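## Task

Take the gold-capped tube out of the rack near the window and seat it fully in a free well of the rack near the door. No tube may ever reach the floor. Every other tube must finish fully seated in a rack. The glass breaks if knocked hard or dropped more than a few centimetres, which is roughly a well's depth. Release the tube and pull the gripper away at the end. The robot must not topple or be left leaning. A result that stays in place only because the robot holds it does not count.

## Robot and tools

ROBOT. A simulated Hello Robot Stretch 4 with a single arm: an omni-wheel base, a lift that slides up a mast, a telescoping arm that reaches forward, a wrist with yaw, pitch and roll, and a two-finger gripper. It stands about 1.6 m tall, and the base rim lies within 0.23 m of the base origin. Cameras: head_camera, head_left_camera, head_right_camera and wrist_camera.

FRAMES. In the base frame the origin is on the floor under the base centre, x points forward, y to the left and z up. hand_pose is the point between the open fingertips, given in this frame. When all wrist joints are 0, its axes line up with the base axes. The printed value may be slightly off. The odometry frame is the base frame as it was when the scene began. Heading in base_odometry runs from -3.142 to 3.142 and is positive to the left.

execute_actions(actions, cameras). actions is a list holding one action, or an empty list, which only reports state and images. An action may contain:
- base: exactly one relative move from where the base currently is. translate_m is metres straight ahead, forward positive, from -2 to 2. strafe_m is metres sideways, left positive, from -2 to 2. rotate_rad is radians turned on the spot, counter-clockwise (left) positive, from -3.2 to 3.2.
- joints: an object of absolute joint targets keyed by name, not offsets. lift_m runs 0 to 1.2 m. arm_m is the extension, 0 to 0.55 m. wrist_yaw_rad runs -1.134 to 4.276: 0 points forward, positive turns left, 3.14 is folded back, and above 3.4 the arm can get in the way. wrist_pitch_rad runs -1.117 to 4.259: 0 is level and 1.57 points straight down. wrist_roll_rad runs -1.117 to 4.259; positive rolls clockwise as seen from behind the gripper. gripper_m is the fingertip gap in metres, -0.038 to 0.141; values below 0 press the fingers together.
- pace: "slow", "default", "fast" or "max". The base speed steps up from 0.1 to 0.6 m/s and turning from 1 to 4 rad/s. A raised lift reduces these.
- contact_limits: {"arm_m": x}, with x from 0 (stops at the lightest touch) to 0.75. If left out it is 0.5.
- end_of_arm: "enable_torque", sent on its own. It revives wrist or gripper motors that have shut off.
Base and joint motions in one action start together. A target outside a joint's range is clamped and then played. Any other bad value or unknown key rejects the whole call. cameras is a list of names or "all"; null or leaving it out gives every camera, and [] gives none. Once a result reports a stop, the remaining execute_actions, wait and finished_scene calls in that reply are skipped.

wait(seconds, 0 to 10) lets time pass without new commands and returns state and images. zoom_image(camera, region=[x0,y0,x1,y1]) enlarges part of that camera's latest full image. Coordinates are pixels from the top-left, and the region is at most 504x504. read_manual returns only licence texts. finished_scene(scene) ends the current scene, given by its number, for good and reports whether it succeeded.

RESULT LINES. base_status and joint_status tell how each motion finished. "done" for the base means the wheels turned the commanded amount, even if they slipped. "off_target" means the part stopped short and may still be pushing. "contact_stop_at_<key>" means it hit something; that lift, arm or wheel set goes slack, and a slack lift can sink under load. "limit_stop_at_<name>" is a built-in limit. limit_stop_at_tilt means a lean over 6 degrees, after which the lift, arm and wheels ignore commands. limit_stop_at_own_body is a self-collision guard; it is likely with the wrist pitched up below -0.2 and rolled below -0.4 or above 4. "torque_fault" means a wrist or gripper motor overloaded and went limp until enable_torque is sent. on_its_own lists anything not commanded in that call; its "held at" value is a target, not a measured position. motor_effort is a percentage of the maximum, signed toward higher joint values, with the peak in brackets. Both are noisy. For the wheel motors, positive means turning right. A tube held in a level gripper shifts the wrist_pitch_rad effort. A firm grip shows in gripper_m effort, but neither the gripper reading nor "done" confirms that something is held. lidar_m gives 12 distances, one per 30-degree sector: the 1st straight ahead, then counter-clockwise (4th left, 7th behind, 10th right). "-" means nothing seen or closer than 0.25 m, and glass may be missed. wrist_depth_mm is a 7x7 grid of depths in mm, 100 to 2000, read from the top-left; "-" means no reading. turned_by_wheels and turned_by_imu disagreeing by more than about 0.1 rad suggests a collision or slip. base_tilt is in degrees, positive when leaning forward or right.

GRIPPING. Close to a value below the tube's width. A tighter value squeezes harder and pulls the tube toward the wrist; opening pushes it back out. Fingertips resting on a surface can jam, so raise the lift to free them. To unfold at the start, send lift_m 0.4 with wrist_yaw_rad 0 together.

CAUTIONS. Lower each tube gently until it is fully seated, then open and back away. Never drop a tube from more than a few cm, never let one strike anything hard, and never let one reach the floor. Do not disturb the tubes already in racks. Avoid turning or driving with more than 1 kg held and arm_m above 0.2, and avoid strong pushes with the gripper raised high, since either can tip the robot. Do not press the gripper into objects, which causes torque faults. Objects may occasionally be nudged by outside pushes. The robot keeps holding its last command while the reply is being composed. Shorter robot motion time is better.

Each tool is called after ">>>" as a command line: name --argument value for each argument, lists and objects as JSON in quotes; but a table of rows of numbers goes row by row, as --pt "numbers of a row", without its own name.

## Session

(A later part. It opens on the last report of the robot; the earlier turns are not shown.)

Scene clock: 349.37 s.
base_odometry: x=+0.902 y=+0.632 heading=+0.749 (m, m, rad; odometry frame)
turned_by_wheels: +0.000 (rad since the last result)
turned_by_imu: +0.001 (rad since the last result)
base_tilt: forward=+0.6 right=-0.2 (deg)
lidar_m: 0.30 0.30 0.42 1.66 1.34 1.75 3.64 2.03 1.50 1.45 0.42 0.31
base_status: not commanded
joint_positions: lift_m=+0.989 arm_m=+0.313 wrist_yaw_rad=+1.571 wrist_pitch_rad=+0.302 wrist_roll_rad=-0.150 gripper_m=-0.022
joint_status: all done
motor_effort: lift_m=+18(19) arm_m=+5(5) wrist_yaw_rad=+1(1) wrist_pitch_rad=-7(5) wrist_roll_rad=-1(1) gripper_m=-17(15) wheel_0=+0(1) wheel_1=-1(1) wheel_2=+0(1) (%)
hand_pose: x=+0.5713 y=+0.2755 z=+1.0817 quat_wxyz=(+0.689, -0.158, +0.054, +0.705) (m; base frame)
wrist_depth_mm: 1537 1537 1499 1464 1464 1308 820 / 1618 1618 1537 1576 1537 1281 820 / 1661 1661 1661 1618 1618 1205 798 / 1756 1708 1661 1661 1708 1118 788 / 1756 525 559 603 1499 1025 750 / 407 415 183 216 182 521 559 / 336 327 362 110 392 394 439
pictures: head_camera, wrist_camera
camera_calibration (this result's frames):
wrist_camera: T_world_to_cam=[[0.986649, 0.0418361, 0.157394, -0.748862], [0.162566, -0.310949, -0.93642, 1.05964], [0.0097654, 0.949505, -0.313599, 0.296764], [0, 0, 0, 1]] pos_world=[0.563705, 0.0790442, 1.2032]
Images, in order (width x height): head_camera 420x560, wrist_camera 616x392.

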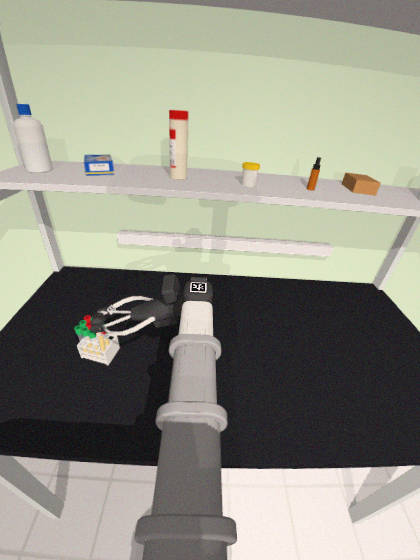

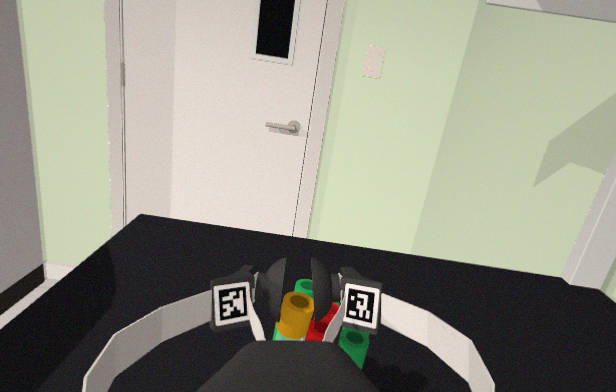

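>>> execute_actions --actions '[{"joints":{"lift_m":0.978},"pace":"slow"}]' --cameras '["head_camera","wrist_camera"]'

>>> zoom_image --camera "head_camera" --region '[70,310,130,370]'

>>> zoom_image --camera "wrist_camera" --region '[180,170,460,392]'

Scene clock: 357.40 s.
base_odometry: x=+0.902 y=+0.632 heading=+0.749 (m, m, rad; odometry frame)
turned_by_wheels: +0.000 (rad since the last result)
turned_by_imu: +0.001 (rad since the last result)
base_tilt: forward=+0.5 right=-0.1 (deg)
lidar_m: 0.29 0.30 0.42 1.65 1.36 1.77 3.65 2.05 1.50 1.46 0.43 0.30
base_status: not commanded
joint_positions: lift_m=+0.978 arm_m=+0.313 wrist_yaw_rad=+1.571 wrist_pitch_rad=+0.301 wrist_roll_rad=-0.150 gripper_m=-0.022
joint_status: all done
motor_effort: lift_m=+17(16) arm_m=+6(6) wrist_yaw_rad=+1(1) wrist_pitch_rad=-4(4) wrist_roll_rad=-1(1) gripper_m=-16(16) wheel_0=+0(0) wheel_1=-1(1) wheel_2=+0(0) (%)
hand_pose: x=+0.5712 y=+0.2755 z=+1.0709 quat_wxyz=(+0.689, -0.158, +0.054, +0.705) (m; base frame)
wrist_depth_mm: 1537 1499 1464 1499 1499 1308 854 / 1576 1576 1537 1576 1499 1281 820 / 1708 1708 1661 1618 1618 1205 798 / 1756 1708 1708 1708 1708 1138 788 / 1756 504 539 574 627 976 634 / 387 399 183 218 183 512 539 / 324 315 351 110 377 382 424
pictures: head_camera, wrist_camera
camera_calibration (this result's frames):
wrist_camera: T_world_to_cam=[[0.986644, 0.0418616, 0.157421, -0.747168], [0.162606, -0.310314, -0.936624, 1.04959], [0.00964139, 0.949712, -0.312976, 0.292668], [0, 0, 0, 1]] pos_world=[0.563696, 0.0790312, 1.19229]
Images, in order (width x height): head_camera 420x560, wrist_camera 616x392.

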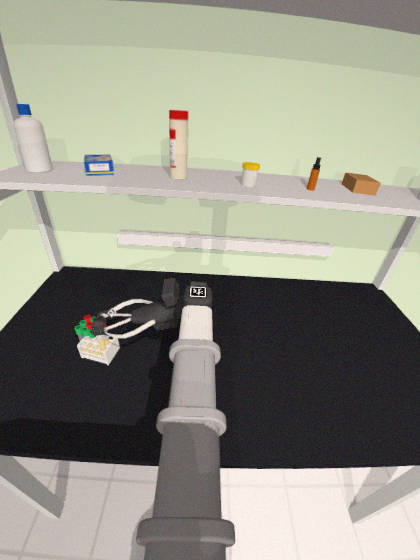

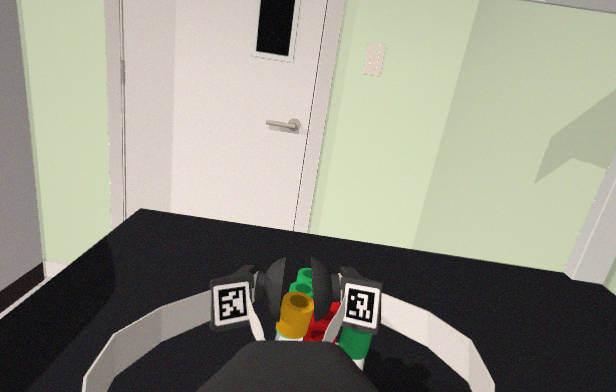

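Region (70, 310, 130, 370) of head_camera's 420x560 image, scaled by 8.400, with more detail than that image has.

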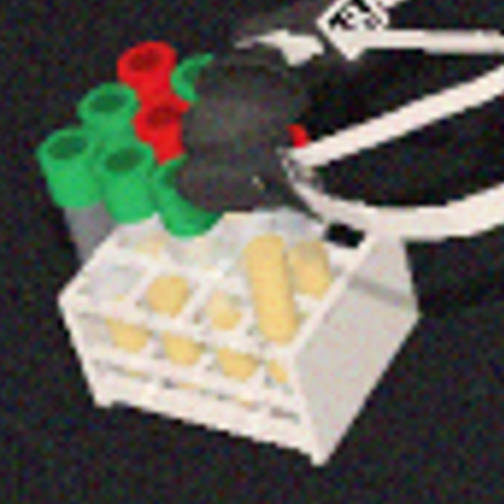

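Region (180, 170, 460, 392) of wrist_camera's 616x392 image, scaled by 1.800; it fills the top 400 rows of this view, and the rest is white.

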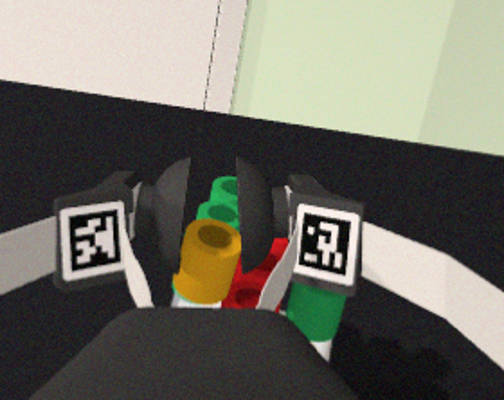

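>>> execute_actions --actions '[{"joints":{"lift_m":0.971},"pace":"slow"}]' --cameras '["head_camera","wrist_camera"]'

>>> zoom_image --camera "head_camera" --region '[70,310,130,370]'

>>> zoom_image --camera "wrist_camera" --region '[180,170,460,392]'

Scene clock: 364.77 s.
base_odometry: x=+0.902 y=+0.632 heading=+0.749 (m, m, rad; odometry frame)
turned_by_wheels: +0.000 (rad since the last result)
turned_by_imu: +0.001 (rad since the last result)
base_tilt: forward=+0.5 right=-0.1 (deg)
lidar_m: 0.28 0.31 0.44 1.66 1.37 1.74 3.64 2.04 1.52 1.44 0.41 0.31
base_status: not commanded
joint_positions: lift_m=+0.972 arm_m=+0.313 wrist_yaw_rad=+1.572 wrist_pitch_rad=+0.293 wrist_roll_rad=-0.150 gripper_m=-0.022
joint_status: all done
motor_effort: lift_m=+13(16) arm_m=+6(6) wrist_yaw_rad=-2(3) wrist_pitch_rad=+20(17) wrist_roll_rad=-1(1) gripper_m=-13(12) wheel_0=+0(0) wheel_1=-1(1) wheel_2=+0(0) (%)
hand_pose: x=+0.5710 y=+0.2763 z=+1.0664 quat_wxyz=(+0.689, -0.155, +0.051, +0.706) (m; base frame)
wrist_depth_mm: 1537 1499 1499 1464 1464 1336 820 / 1618 1537 1537 1537 1499 1281 842 / 1661 1661 1618 1576 1661 1229 798 / 1708 1708 1708 1708 1661 1138 788 / 1808 504 539 585 627 976 750 / 387 397 185 219 182 512 544 / 324 312 349 110 377 382 427
pictures: head_camera, wrist_camera
camera_calibration (this result's frames):
wrist_camera: T_world_to_cam=[[0.986605, 0.0415629, 0.157743, -0.746462], [0.162894, -0.302751, -0.939046, 1.04594], [0.00872752, 0.952163, -0.305466, 0.28237], [0, 0, 0, 1]] pos_world=[0.563622, 0.0788225, 1.18619]
Images, in order (width x height): head_camera 420x560, wrist_camera 616x392.

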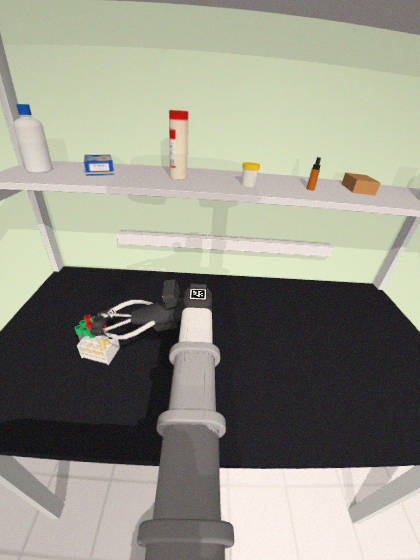

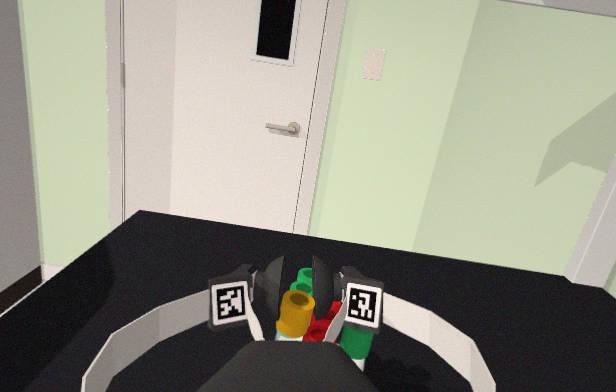

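Region (70, 310, 130, 370) of head_camera's 420x560 image, scaled by 8.400, with more detail than that image has.

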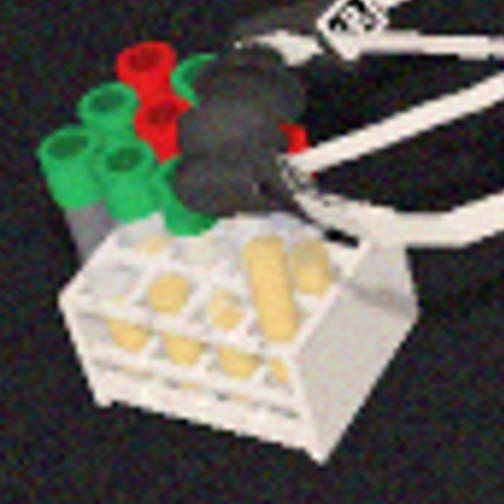

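Region (180, 170, 460, 392) of wrist_camera's 616x392 image, scaled by 1.800; it fills the top 400 rows of this view, and the rest is white.

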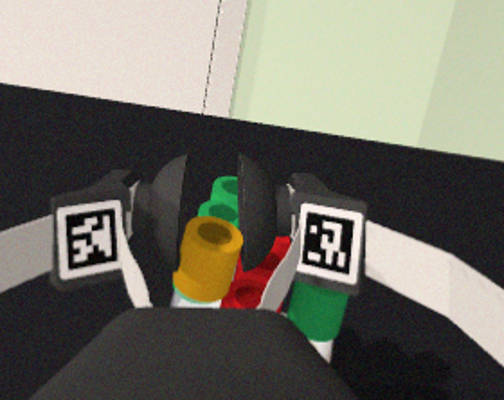

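Pads are on the neighbouring caps. Back off slightly and release.

>>> execute_actions --actions '[{"joints":{"lift_m":0.98},"pace":"slow"}]' --cameras '[]'

>>> execute_actions --actions '[{"joints":{"gripper_m":-0.002},"base":{"strafe_m":-0.006},"pace":"slow"}]' --cameras '["head_camera","wrist_camera"]'

>>> zoom_image --camera "head_camera" --region '[70,310,130,370]'

Scene clock: 373.37 s.
base_odometry: x=+0.902 y=+0.632 heading=+0.749 (m, m, rad; odometry frame)
turned_by_wheels: +0.000 (rad since the last result)
turned_by_imu: +0.001 (rad since the last result)
base_tilt: forward=+0.6 right=-0.1 (deg)
lidar_m: 0.30 0.31 0.43 1.66 1.38 1.76 3.65 2.03 1.50 1.45 0.43 0.30
base_status: not commanded
joint_positions: lift_m=+0.980 arm_m=+0.313 wrist_yaw_rad=+1.572 wrist_pitch_rad=+0.302 wrist_roll_rad=-0.150 gripper_m=-0.022
joint_status: all done
motor_effort: lift_m=+23(22) arm_m=+6(6) wrist_yaw_rad=-1(2) wrist_pitch_rad=-5(21) wrist_roll_rad=-2(1) gripper_m=-16(15) wheel_0=+0(0) wheel_1=-1(1) wheel_2=+0(0) (%)
hand_pose: x=+0.5710 y=+0.2755 z=+1.0722 quat_wxyz=(+0.689, -0.158, +0.054, +0.705) (m; base frame)
wrist_depth_mm: 1499 1499 1464 1499 1464 1366 842 / 1576 1618 1576 1576 1576 1281 820 / 1661 1661 1661 1661 1618 1205 798 / 1708 1708 1661 1756 1708 1138 788 / 1808 508 539 574 621 960 640 / 389 402 183 215 182 508 539 / 325 317 351 110 377 379 427
pictures: none
No camera images: the call's "cameras" was empty. Leave "cameras" out to get every camera's image.

Scene clock: 374.37 s.
base_odometry: x=+0.906 y=+0.627 heading=+0.749 (m, m, rad; odometry frame)
turned_by_wheels: +0.000 (rad since the last result)
turned_by_imu: +0.001 (rad since the last result)
base_tilt: forward=+0.5 right=-0.1 (deg)
lidar_m: 0.29 0.30 0.43 1.65 1.36 1.75 3.64 2.04 1.51 1.44 0.42 0.32
base_status: done
joint_positions: lift_m=+0.980 arm_m=+0.313 wrist_yaw_rad=+1.572 wrist_pitch_rad=+0.302 wrist_roll_rad=-0.150 gripper_m=-0.002
joint_status: all done
motor_effort: lift_m=+23(23) arm_m=+5(6) wrist_yaw_rad=-1(1) wrist_pitch_rad=-4(5) wrist_roll_rad=-1(1) gripper_m=-11(15) wheel_0=+3(4) wheel_1=-1(5) wheel_2=+0(0) (%)
hand_pose: x=+0.5711 y=+0.2755 z=+1.0722 quat_wxyz=(+0.689, -0.158, +0.054, +0.705) (m; base frame)
wrist_depth_mm: 1499 1499 1499 1464 1499 1336 854 / 1576 1618 1576 1537 1576 1255 831 / 1618 1618 1661 1618 1576 1205 798 / 1756 1708 1756 1708 1708 1138 798 / 1808 504 544 580 621 960 634 / 389 407 186 218 185 504 539 / 325 317 351 110 377 392 427
pictures: head_camera, wrist_camera
camera_calibration (this result's frames):
wrist_camera: T_world_to_cam=[[0.986615, 0.0426413, 0.15739, -0.747352], [0.162815, -0.310911, -0.93639, 1.05061], [0.00900536, 0.949482, -0.313692, 0.294266], [0, 0, 0, 1]] pos_world=[0.563645, 0.0791115, 1.19371]
Images, in order (width x height): head_camera 420x560, wrist_camera 616x392.

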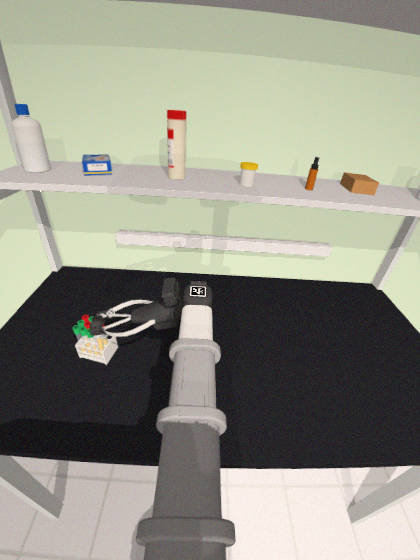

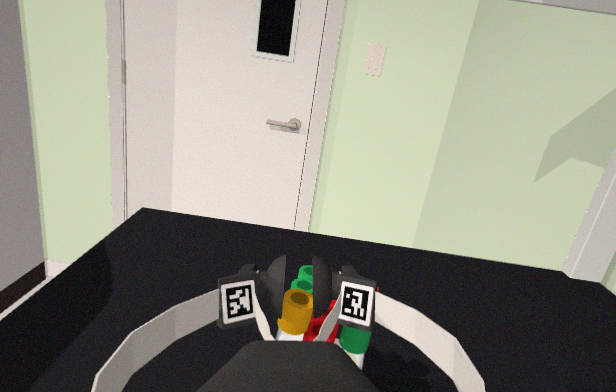

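Region (70, 310, 130, 370) of head_camera's 420x560 image, scaled by 8.400, with more detail than that image has.

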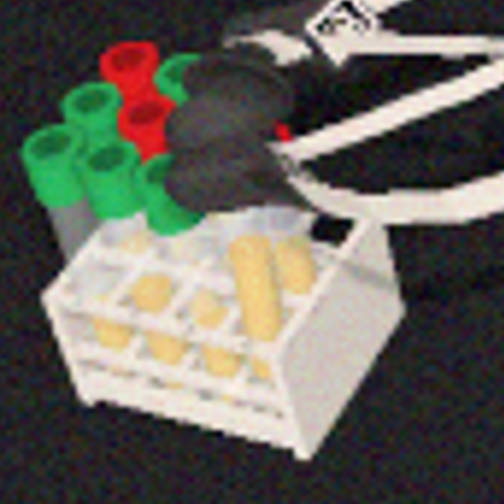

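>>> execute_actions --actions '[{"joints":{"gripper_m":0.035},"base":{"strafe_m":-0.003},"pace":"slow"}]' --cameras '["wrist_camera"]'

>>> execute_actions --actions '[{"joints":{"lift_m":1.08}}]' --cameras '["head_camera","wrist_camera"]'

>>> zoom_image --camera "head_camera" --region '[65,305,125,365]'

Scene clock: 380.40 s.
base_odometry: x=+0.908 y=+0.625 heading=+0.749 (m, m, rad; odometry frame)
turned_by_wheels: +0.000 (rad since the last result)
turned_by_imu: +0.002 (rad since the last result)
base_tilt: forward=+0.6 right=-0.1 (deg)
lidar_m: 0.28 0.30 0.43 1.65 1.37 1.77 3.63 2.04 1.49 1.44 0.41 0.31
base_status: done
joint_positions: lift_m=+0.980 arm_m=+0.313 wrist_yaw_rad=+1.571 wrist_pitch_rad=+0.302 wrist_roll_rad=-0.150 gripper_m=+0.035
joint_status: all done
motor_effort: lift_m=+23(23) arm_m=+5(6) wrist_yaw_rad=-1(1) wrist_pitch_rad=-4(6) wrist_roll_rad=-2(1) gripper_m=+0(12) wheel_0=+2(6) wheel_1=+0(4) wheel_2=+0(0) (%)
hand_pose: x=+0.5711 y=+0.2755 z=+1.0723 quat_wxyz=(+0.689, -0.158, +0.054, +0.705) (m; base frame)
wrist_depth_mm: 1537 1537 1464 1499 1464 1366 831 / 1576 1618 1537 1537 1576 1281 820 / 1708 1661 1661 1618 1618 1205 798 / 1756 1708 1708 1708 1708 1138 778 / 1756 504 539 580 634 946 634 / 392 404 191 232 195 504 539 / 325 320 351 110 375 399 424
pictures: wrist_camera
camera_calibration (this result's frames):
wrist_camera: T_world_to_cam=[[0.986626, 0.0423465, 0.157402, -0.747373], [0.162736, -0.31069, -0.936477, 1.05075], [0.00924672, 0.949567, -0.313427, 0.293845], [0, 0, 0, 1]] pos_world=[0.563666, 0.0790813, 1.19374]
Images, in order (width x height): wrist_camera 616x392.

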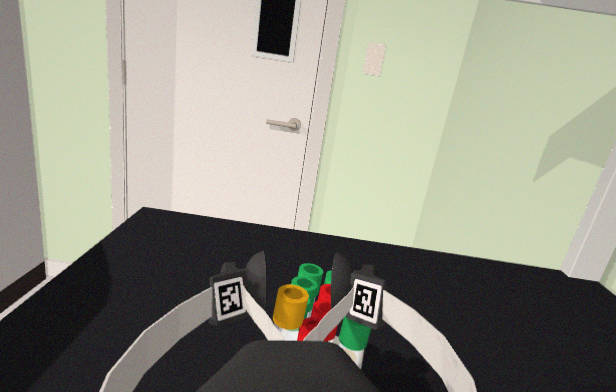

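Scene clock: 381.83 s.
base_odometry: x=+0.908 y=+0.625 heading=+0.749 (m, m, rad; odometry frame)
turned_by_wheels: +0.000 (rad since the last result)
turned_by_imu: +0.000 (rad since the last result)
base_tilt: forward=+0.6 right=-0.1 (deg)
lidar_m: 0.28 0.31 0.43 1.65 1.38 1.75 3.65 2.02 1.48 1.42 0.42 0.31
base_status: not commanded
joint_positions: lift_m=+1.080 arm_m=+0.313 wrist_yaw_rad=+1.571 wrist_pitch_rad=+0.302 wrist_roll_rad=-0.150 gripper_m=+0.035
joint_status: all done
motor_effort: lift_m=+23(24) arm_m=+5(6) wrist_yaw_rad=+0(1) wrist_pitch_rad=-4(7) wrist_roll_rad=-1(1) gripper_m=-2(3) wheel_0=+2(2) wheel_1=-1(0) wheel_2=+0(0) (%)
hand_pose: x=+0.5712 y=+0.2755 z=+1.1722 quat_wxyz=(+0.689, -0.158, +0.054, +0.705) (m; base frame)
wrist_depth_mm: 1537 1576 1499 1464 1499 521 404 / 1576 1618 1576 1576 1576 1160 525 / 1661 1708 1661 1618 1618 1205 809 / 1756 1808 1756 1661 1661 1160 778 / 1863 1808 1863 1863 1756 1098 759 / 1756 559 191 585 194 891 661 / 1430 442 477 110 512 554 585
pictures: head_camera, wrist_camera
camera_calibration (this result's frames):
wrist_camera: T_world_to_cam=[[0.986628, 0.042314, 0.157397, -0.763113], [0.162721, -0.310794, -0.936445, 1.14438], [0.00929349, 0.949535, -0.313524, 0.325292], [0, 0, 0, 1]] pos_world=[0.563672, 0.079081, 1.29375]
Images, in order (width x height): head_camera 420x560, wrist_camera 616x392.

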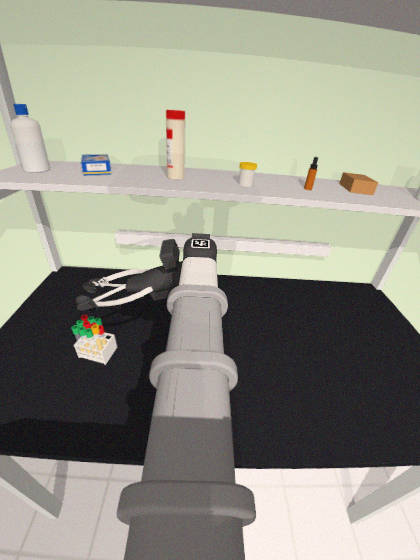

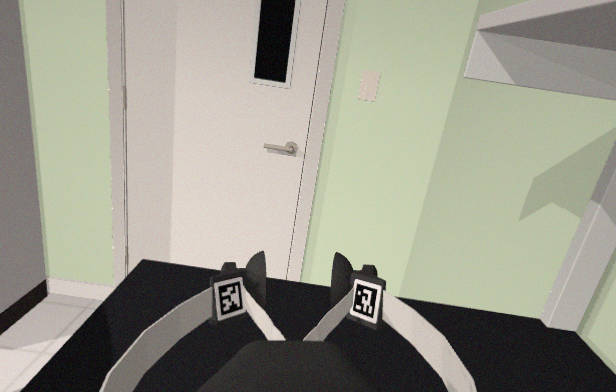

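Region (65, 305, 125, 365) of head_camera's 420x560 image, scaled by 8.400, with more detail than that image has.

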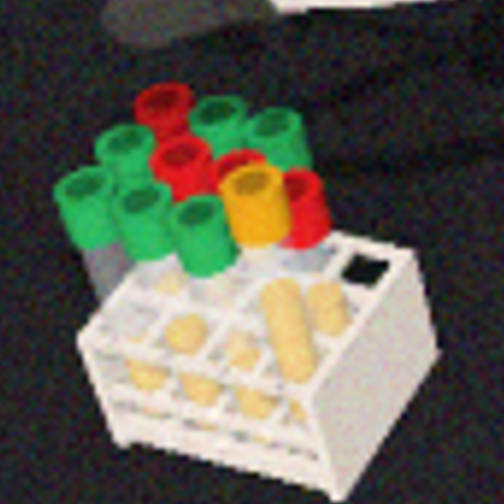

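>>> execute_actions --actions '[]'

>>> zoom_image --camera "head_left_camera" --region '[140,315,185,360]'

>>> zoom_image --camera "head_camera" --region '[80,315,120,365]'

Scene clock: 396.23 s.
base_odometry: x=+0.908 y=+0.625 heading=+0.749 (m, m, rad; odometry frame)
turned_by_wheels: +0.000 (rad since the last result)
turned_by_imu: +0.001 (rad since the last result)
base_tilt: forward=+0.6 right=-0.1 (deg)
lidar_m: 0.27 0.30 0.42 1.66 1.39 1.78 3.63 2.03 1.47 1.43 0.41 0.30
base_status: not commanded
joint_positions: lift_m=+1.080 arm_m=+0.313 wrist_yaw_rad=+1.571 wrist_pitch_rad=+0.302 wrist_roll_rad=-0.150 gripper_m=+0.035
joint_status: all done
motor_effort: lift_m=+23(24) arm_m=+6(6) wrist_yaw_rad=-1(1) wrist_pitch_rad=-3(7) wrist_roll_rad=-2(1) gripper_m=+0(3) wheel_0=+2(2) wheel_1=+0(0) wheel_2=+0(0) (%)
hand_pose: x=+0.5712 y=+0.2755 z=+1.1722 quat_wxyz=(+0.689, -0.158, +0.054, +0.705) (m; base frame)
wrist_depth_mm: 1499 1499 1499 1430 1499 521 402 / 1661 1618 1576 1576 1537 1182 525 / 1661 1661 1661 1618 1618 1205 798 / 1756 1756 1756 1708 1708 1138 798 / 1808 1756 1808 1756 1756 1098 750 / 1808 559 191 591 195 878 661 / 1430 439 480 110 512 554 580
pictures: head_camera, head_left_camera, head_right_camera, wrist_camera
camera_calibration (this result's frames):
wrist_camera: T_world_to_cam=[[0.986628, 0.042314, 0.157397, -0.763113], [0.162721, -0.310794, -0.936445, 1.14438], [0.00929349, 0.949535, -0.313524, 0.325292], [0, 0, 0, 1]] pos_world=[0.563672, 0.079081, 1.29375]
Images, in order (width x height): head_camera 420x560, head_left_camera 420x672, head_right_camera 420x672, wrist_camera 616x392.

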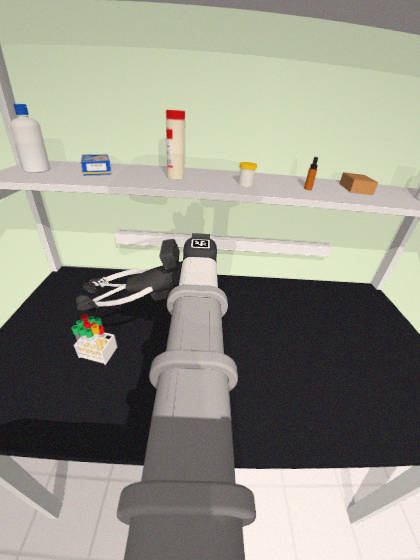

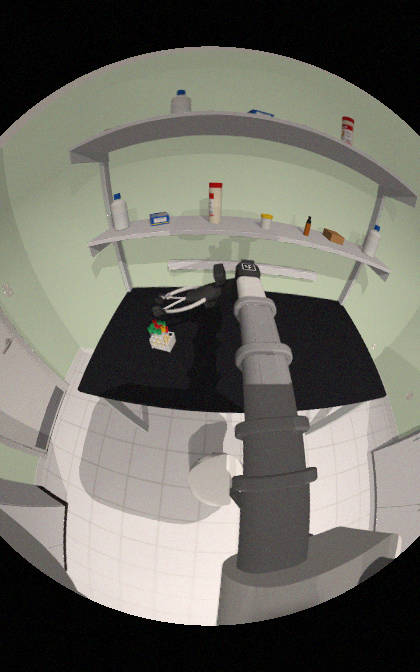

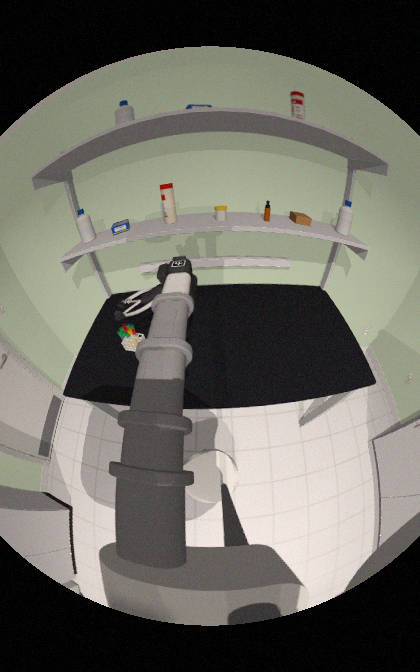

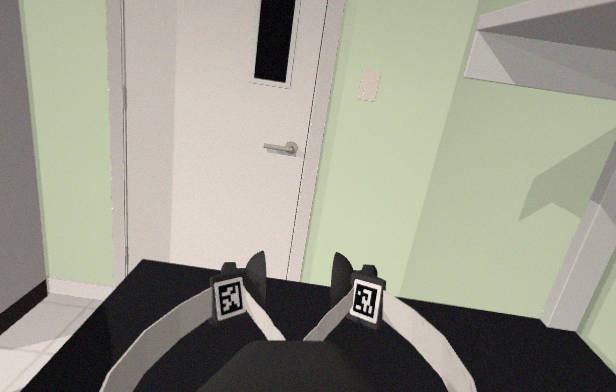

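Region (140, 315, 185, 360) of head_left_camera's 420x672 image, scaled by 11.200, with more detail than that image has.

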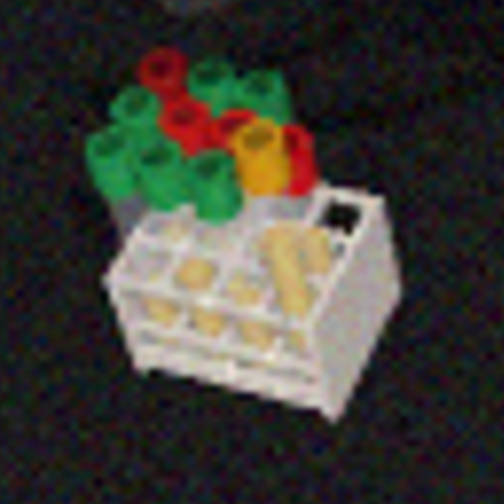

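Region (80, 315, 120, 365) of head_camera's 420x560 image, scaled by 10.080, with more detail than that image has; it fills the left 403 columns of this view, and the rest is white.

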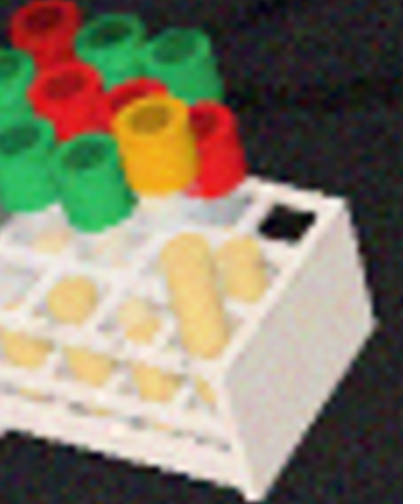

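>>> execute_actions --actions '[{"joints":{"lift_m":0.982}}]' --cameras '["wrist_camera"]'

>>> execute_actions --actions '[{"joints":{"arm_m":0.301},"pace":"slow"}]' --cameras '["head_camera","wrist_camera"]'

>>> zoom_image --camera "wrist_camera" --region '[180,170,460,392]'

Scene clock: 406.30 s.
base_odometry: x=+0.908 y=+0.625 heading=+0.749 (m, m, rad; odometry frame)
turned_by_wheels: +0.000 (rad since the last result)
turned_by_imu: +0.001 (rad since the last result)
base_tilt: forward=+0.5 right=-0.1 (deg)
lidar_m: 0.29 0.32 0.43 1.67 1.33 1.79 3.65 2.03 1.50 1.43 0.41 0.30
base_status: not commanded
joint_positions: lift_m=+0.982 arm_m=+0.313 wrist_yaw_rad=+1.571 wrist_pitch_rad=+0.302 wrist_roll_rad=-0.150 gripper_m=+0.035
joint_status: all done
motor_effort: lift_m=+18(21) arm_m=+5(5) wrist_yaw_rad=-1(0) wrist_pitch_rad=-6(7) wrist_roll_rad=-1(1) gripper_m=-5(4) wheel_0=+2(2) wheel_1=-1(1) wheel_2=+0(0) (%)
hand_pose: x=+0.5712 y=+0.2755 z=+1.0747 quat_wxyz=(+0.689, -0.158, +0.054, +0.705) (m; base frame)
wrist_depth_mm: 1537 1537 1537 1499 1464 1366 831 / 1618 1576 1576 1537 1537 1281 831 / 1661 1708 1661 1661 1618 1229 798 / 1756 1708 1756 1708 1756 1160 788 / 1756 512 539 580 627 960 640 / 392 407 190 233 195 512 544 / 327 325 353 110 375 404 430
pictures: wrist_camera
camera_calibration (this result's frames):
wrist_camera: T_world_to_cam=[[0.986629, 0.0423073, 0.157396, -0.74776], [0.162717, -0.310825, -0.936435, 1.05302], [0.0093046, 0.949525, -0.313553, 0.294736], [0, 0, 0, 1]] pos_world=[0.563675, 0.0790812, 1.19619]
Images, in order (width x height): wrist_camera 616x392.

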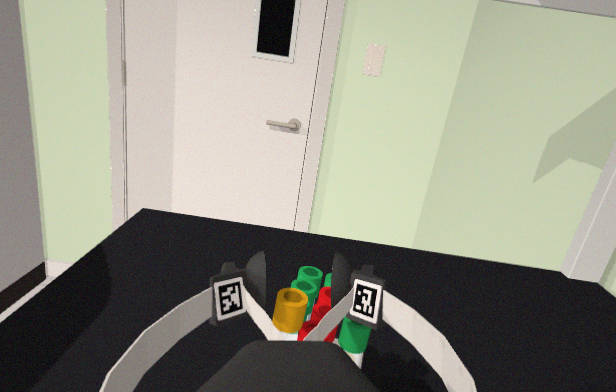

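Scene clock: 407.30 s.
base_odometry: x=+0.908 y=+0.625 heading=+0.749 (m, m, rad; odometry frame)
turned_by_wheels: +0.000 (rad since the last result)
turned_by_imu: +0.000 (rad since the last result)
base_tilt: forward=+0.5 right=-0.1 (deg)
lidar_m: 0.29 0.31 0.42 1.66 1.36 1.77 3.65 2.02 1.50 1.43 0.43 0.28
base_status: not commanded
joint_positions: lift_m=+0.982 arm_m=+0.302 wrist_yaw_rad=+1.571 wrist_pitch_rad=+0.302 wrist_roll_rad=-0.150 gripper_m=+0.035
joint_status: all done
motor_effort: lift_m=+17(18) arm_m=-6(6) wrist_yaw_rad=+0(0) wrist_pitch_rad=-7(4) wrist_roll_rad=-2(0) gripper_m=-4(2) wheel_0=+2(2) wheel_1=+0(1) wheel_2=+0(0) (%)
hand_pose: x=+0.5602 y=+0.2755 z=+1.0747 quat_wxyz=(+0.689, -0.158, +0.054, +0.705) (m; base frame)
wrist_depth_mm: 1537 1499 1537 1464 1430 1366 842 / 1618 1618 1537 1576 1537 1308 842 / 1661 1661 1661 1618 1618 1205 809 / 1756 1756 1756 1708 1708 1182 809 / 1808 517 544 591 627 991 715 / 407 410 191 230 195 508 539 / 329 325 353 110 364 402 433
pictures: head_camera, wrist_camera
camera_calibration (this result's frames):
wrist_camera: T_world_to_cam=[[0.98663, 0.0422763, 0.157396, -0.736909], [0.162707, -0.31083, -0.936435, 1.05481], [0.00933436, 0.949525, -0.313553, 0.294824], [0, 0, 0, 1]] pos_world=[0.552679, 0.0790787, 1.19619]
Images, in order (width x height): head_camera 420x560, wrist_camera 616x392.

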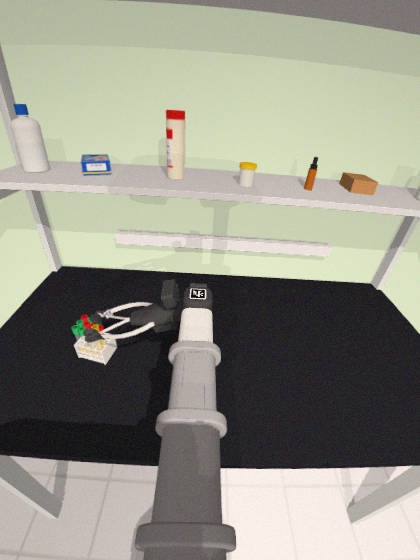

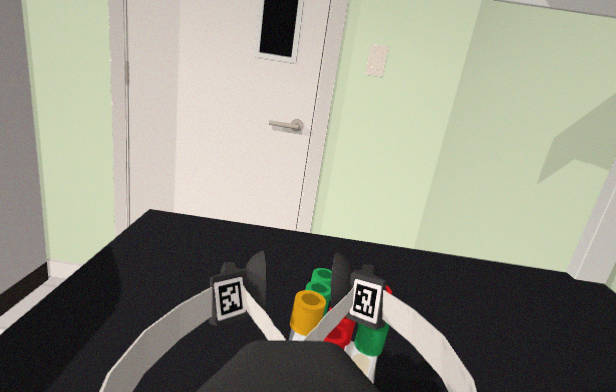

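Region (180, 170, 460, 392) of wrist_camera's 616x392 image, scaled by 1.800; it fills the top 400 rows of this view, and the rest is white.

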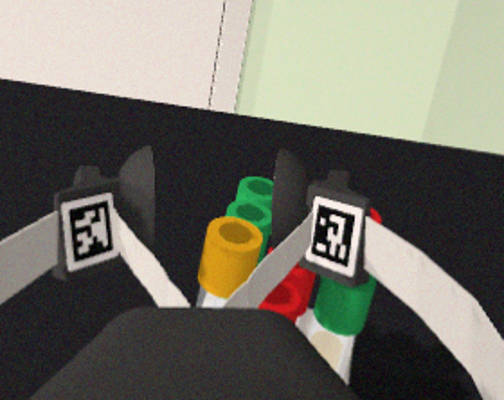

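>>> execute_actions --actions '[{"base":{"strafe_m":-0.008},"pace":"slow"}]' --cameras '["wrist_camera"]'

>>> execute_actions --actions '[{"joints":{"arm_m":0.291},"pace":"slow"}]' --cameras '["head_camera","wrist_camera"]'

>>> zoom_image --camera "wrist_camera" --region '[180,170,460,392]'

>>> zoom_image --camera "head_camera" --region '[65,305,125,365]'

Scene clock: 416.47 s.
base_odometry: x=+0.913 y=+0.619 heading=+0.749 (m, m, rad; odometry frame)
turned_by_wheels: +0.000 (rad since the last result)
turned_by_imu: +0.001 (rad since the last result)
base_tilt: forward=+0.5 right=-0.1 (deg)
lidar_m: 0.29 0.31 0.43 1.67 1.38 1.78 3.64 2.01 1.49 1.43 0.43 0.29
base_status: done
joint_positions: lift_m=+0.982 arm_m=+0.302 wrist_yaw_rad=+1.571 wrist_pitch_rad=+0.302 wrist_roll_rad=-0.150 gripper_m=+0.035
joint_status: not commanded
motor_effort: lift_m=+18(17) arm_m=-6(6) wrist_yaw_rad=+0(0) wrist_pitch_rad=-5(5) wrist_roll_rad=-1(1) gripper_m=-6(2) wheel_0=+1(4) wheel_1=+0(4) wheel_2=+0(2) (%)
hand_pose: x=+0.5602 y=+0.2755 z=+1.0747 quat_wxyz=(+0.689, -0.158, +0.054, +0.705) (m; base frame)
wrist_depth_mm: 1537 1537 1499 1499 1499 1397 854 / 1618 1576 1576 1537 1537 1281 831 / 1661 1661 1618 1661 1618 1229 820 / 1756 1756 1756 1756 1708 1182 798 / 1808 517 549 580 634 946 654 / 407 407 191 238 195 512 544 / 327 325 353 110 366 404 430
pictures: wrist_camera
camera_calibration (this result's frames):
wrist_camera: T_world_to_cam=[[0.986632, 0.0422341, 0.157396, -0.736909], [0.162694, -0.310837, -0.936435, 1.05482], [0.009375, 0.949524, -0.313553, 0.294805], [0, 0, 0, 1]] pos_world=[0.552681, 0.0790753, 1.19619]
Images, in order (width x height): wrist_camera 616x392.

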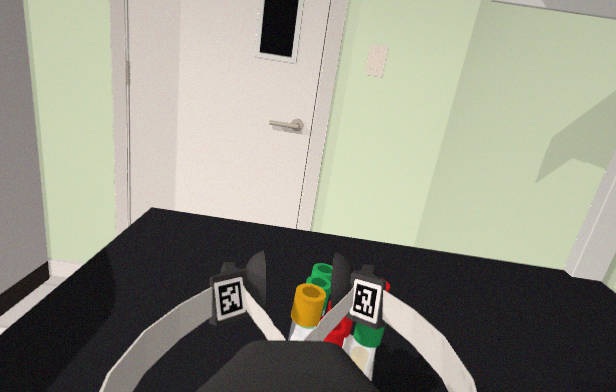

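Scene clock: 417.40 s.
base_odometry: x=+0.913 y=+0.619 heading=+0.749 (m, m, rad; odometry frame)
turned_by_wheels: +0.000 (rad since the last result)
turned_by_imu: +0.000 (rad since the last result)
base_tilt: forward=+0.5 right=-0.1 (deg)
lidar_m: 0.28 0.31 0.42 1.67 1.36 1.78 3.63 2.02 1.49 1.41 0.42 0.30
base_status: not commanded
joint_positions: lift_m=+0.982 arm_m=+0.292 wrist_yaw_rad=+1.571 wrist_pitch_rad=+0.302 wrist_roll_rad=-0.150 gripper_m=+0.035
joint_status: all done
motor_effort: lift_m=+17(17) arm_m=-6(5) wrist_yaw_rad=+0(0) wrist_pitch_rad=-6(5) wrist_roll_rad=-1(1) gripper_m=-3(0) wheel_0=+1(1) wheel_1=+0(0) wheel_2=+0(0) (%)
hand_pose: x=+0.5502 y=+0.2755 z=+1.0747 quat_wxyz=(+0.689, -0.158, +0.054, +0.705) (m; base frame)
wrist_depth_mm: 1537 1499 1499 1499 1537 1430 866 / 1576 1576 1537 1537 1537 1336 854 / 1708 1661 1661 1618 1618 1255 831 / 1808 1708 1756 1756 1756 1205 820 / 1808 525 544 585 627 960 768 / 415 407 190 270 195 508 549 / 329 325 355 110 327 402 430
pictures: head_camera, wrist_camera
camera_calibration (this result's frames):
wrist_camera: T_world_to_cam=[[0.986632, 0.0422326, 0.157396, -0.727039], [0.162694, -0.310837, -0.936435, 1.05645], [0.00937647, 0.949524, -0.313553, 0.294898], [0, 0, 0, 1]] pos_world=[0.542678, 0.0790751, 1.19619]
Images, in order (width x height): head_camera 420x560, wrist_camera 616x392.

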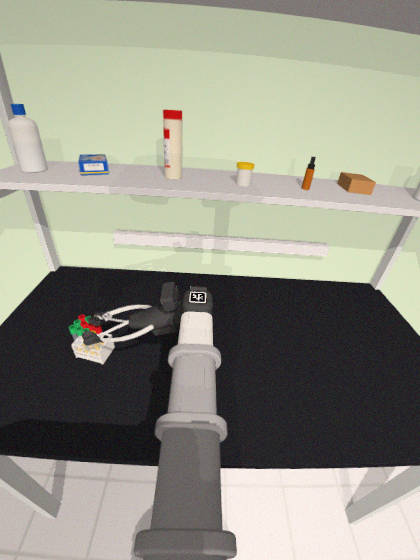

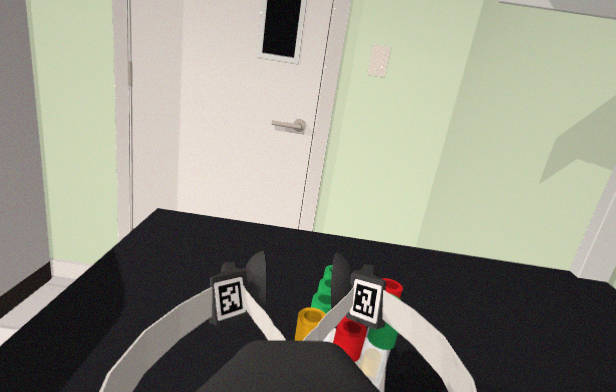

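Region (180, 170, 460, 392) of wrist_camera's 616x392 image, scaled by 1.800; it fills the top 400 rows of this view, and the rest is white.

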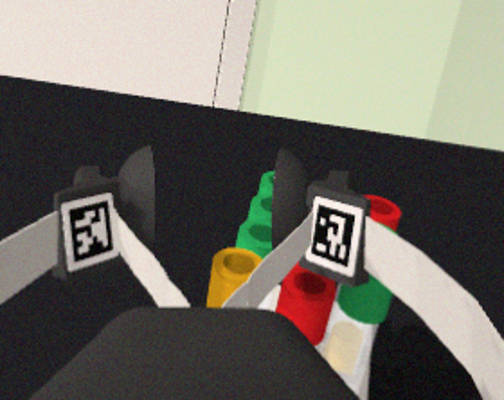

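Region (65, 305, 125, 365) of head_camera's 420x560 image, scaled by 8.400, with more detail than that image has.

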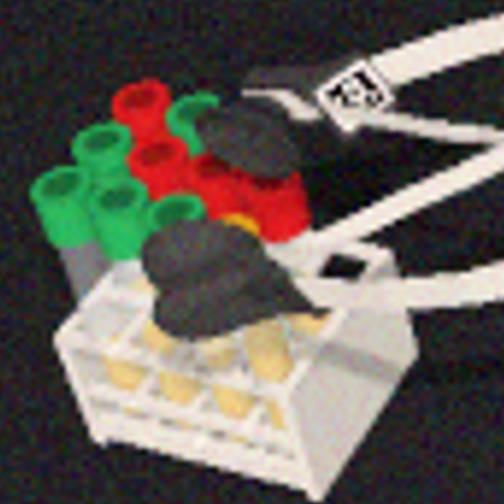

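It dropped.

>>> execute_actions --actions '[{"joints":{"lift_m":1.08}}]' --cameras '["head_camera"]'

>>> zoom_image --camera "head_camera" --region '[60,305,120,365]'

Scene clock: 423.93 s.
base_odometry: x=+0.913 y=+0.619 heading=+0.749 (m, m, rad; odometry frame)
turned_by_wheels: +0.000 (rad since the last result)
turned_by_imu: +0.001 (rad since the last result)
base_tilt: forward=+0.6 right=-0.1 (deg)
lidar_m: 0.29 0.29 0.44 1.65 1.36 1.78 3.64 2.02 1.49 1.43 0.41 0.30
base_status: not commanded
joint_positions: lift_m=+1.080 arm_m=+0.292 wrist_yaw_rad=+1.571 wrist_pitch_rad=+0.302 wrist_roll_rad=-0.150 gripper_m=+0.035
joint_status: all done
motor_effort: lift_m=+23(25) arm_m=-6(6) wrist_yaw_rad=+0(0) wrist_pitch_rad=-5(6) wrist_roll_rad=-1(1) gripper_m=+0(2) wheel_0=+1(1) wheel_1=+0(0) wheel_2=+0(0) (%)
hand_pose: x=+0.5502 y=+0.2755 z=+1.1722 quat_wxyz=(+0.689, -0.158, +0.054, +0.705) (m; base frame)
wrist_depth_mm: 1499 1537 1499 1499 1464 1430 413 / 1576 1576 1576 1537 1537 1308 535 / 1708 1708 1661 1618 1661 1229 820 / 1708 1808 1756 1756 1661 1205 809 / 1756 1863 1863 1808 1756 1118 788 / 1756 580 191 597 195 699 668 / 1537 442 477 110 517 549 585
pictures: head_camera
Images, in order (width x height): head_camera 420x560.

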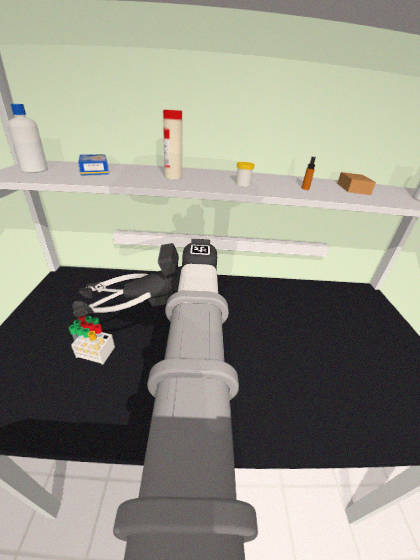

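Region (60, 305, 120, 365) of head_camera's 420x560 image, scaled by 8.400, with more detail than that image has.

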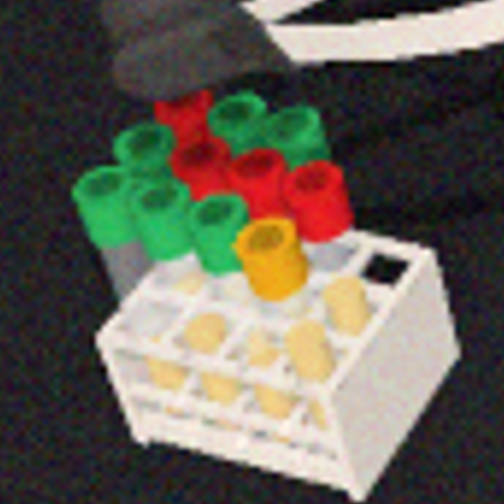

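Seated.

>>> execute_actions --actions '[{"joints":{"arm_m":0.05},"pace":"fast"}]' --cameras '[]'

>>> finished_scene --scene 2

Scene clock: 429.03 s.
base_odometry: x=+0.913 y=+0.619 heading=+0.749 (m, m, rad; odometry frame)
turned_by_wheels: +0.000 (rad since the last result)
turned_by_imu: +0.001 (rad since the last result)
base_tilt: forward=+0.5 right=-0.1 (deg)
lidar_m: 0.28 0.30 0.43 1.66 1.39 1.81 3.63 2.02 1.48 1.42 0.42 0.29
base_status: not commanded
joint_positions: lift_m=+1.080 arm_m=+0.051 wrist_yaw_rad=+1.571 wrist_pitch_rad=+0.302 wrist_roll_rad=-0.150 gripper_m=+0.035
joint_status: all done
motor_effort: lift_m=+23(24) arm_m=-6(5) wrist_yaw_rad=+1(0) wrist_pitch_rad=-5(4) wrist_roll_rad=-1(1) gripper_m=-4(3) wheel_0=+1(1) wheel_1=+0(0) wheel_2=+0(0) (%)
hand_pose: x=+0.3092 y=+0.2755 z=+1.1722 quat_wxyz=(+0.689, -0.158, +0.054, +0.705) (m; base frame)
wrist_depth_mm: 1255 1537 1499 1464 1499 1464 1281 / 1308 1618 1576 1537 1618 1537 1229 / 1336 1661 1618 1618 1618 1576 1182 / 1366 1808 1756 1756 1708 1708 1160 / 1464 1863 1808 1863 1808 1661 1118 / 1464 1921 191 597 195 699 1025 / 1537 1576 1708 110 521 549 585
pictures: none
No camera images: the call's "cameras" was empty. Leave "cameras" out to get every camera's image.

The scene is finished: the task was done.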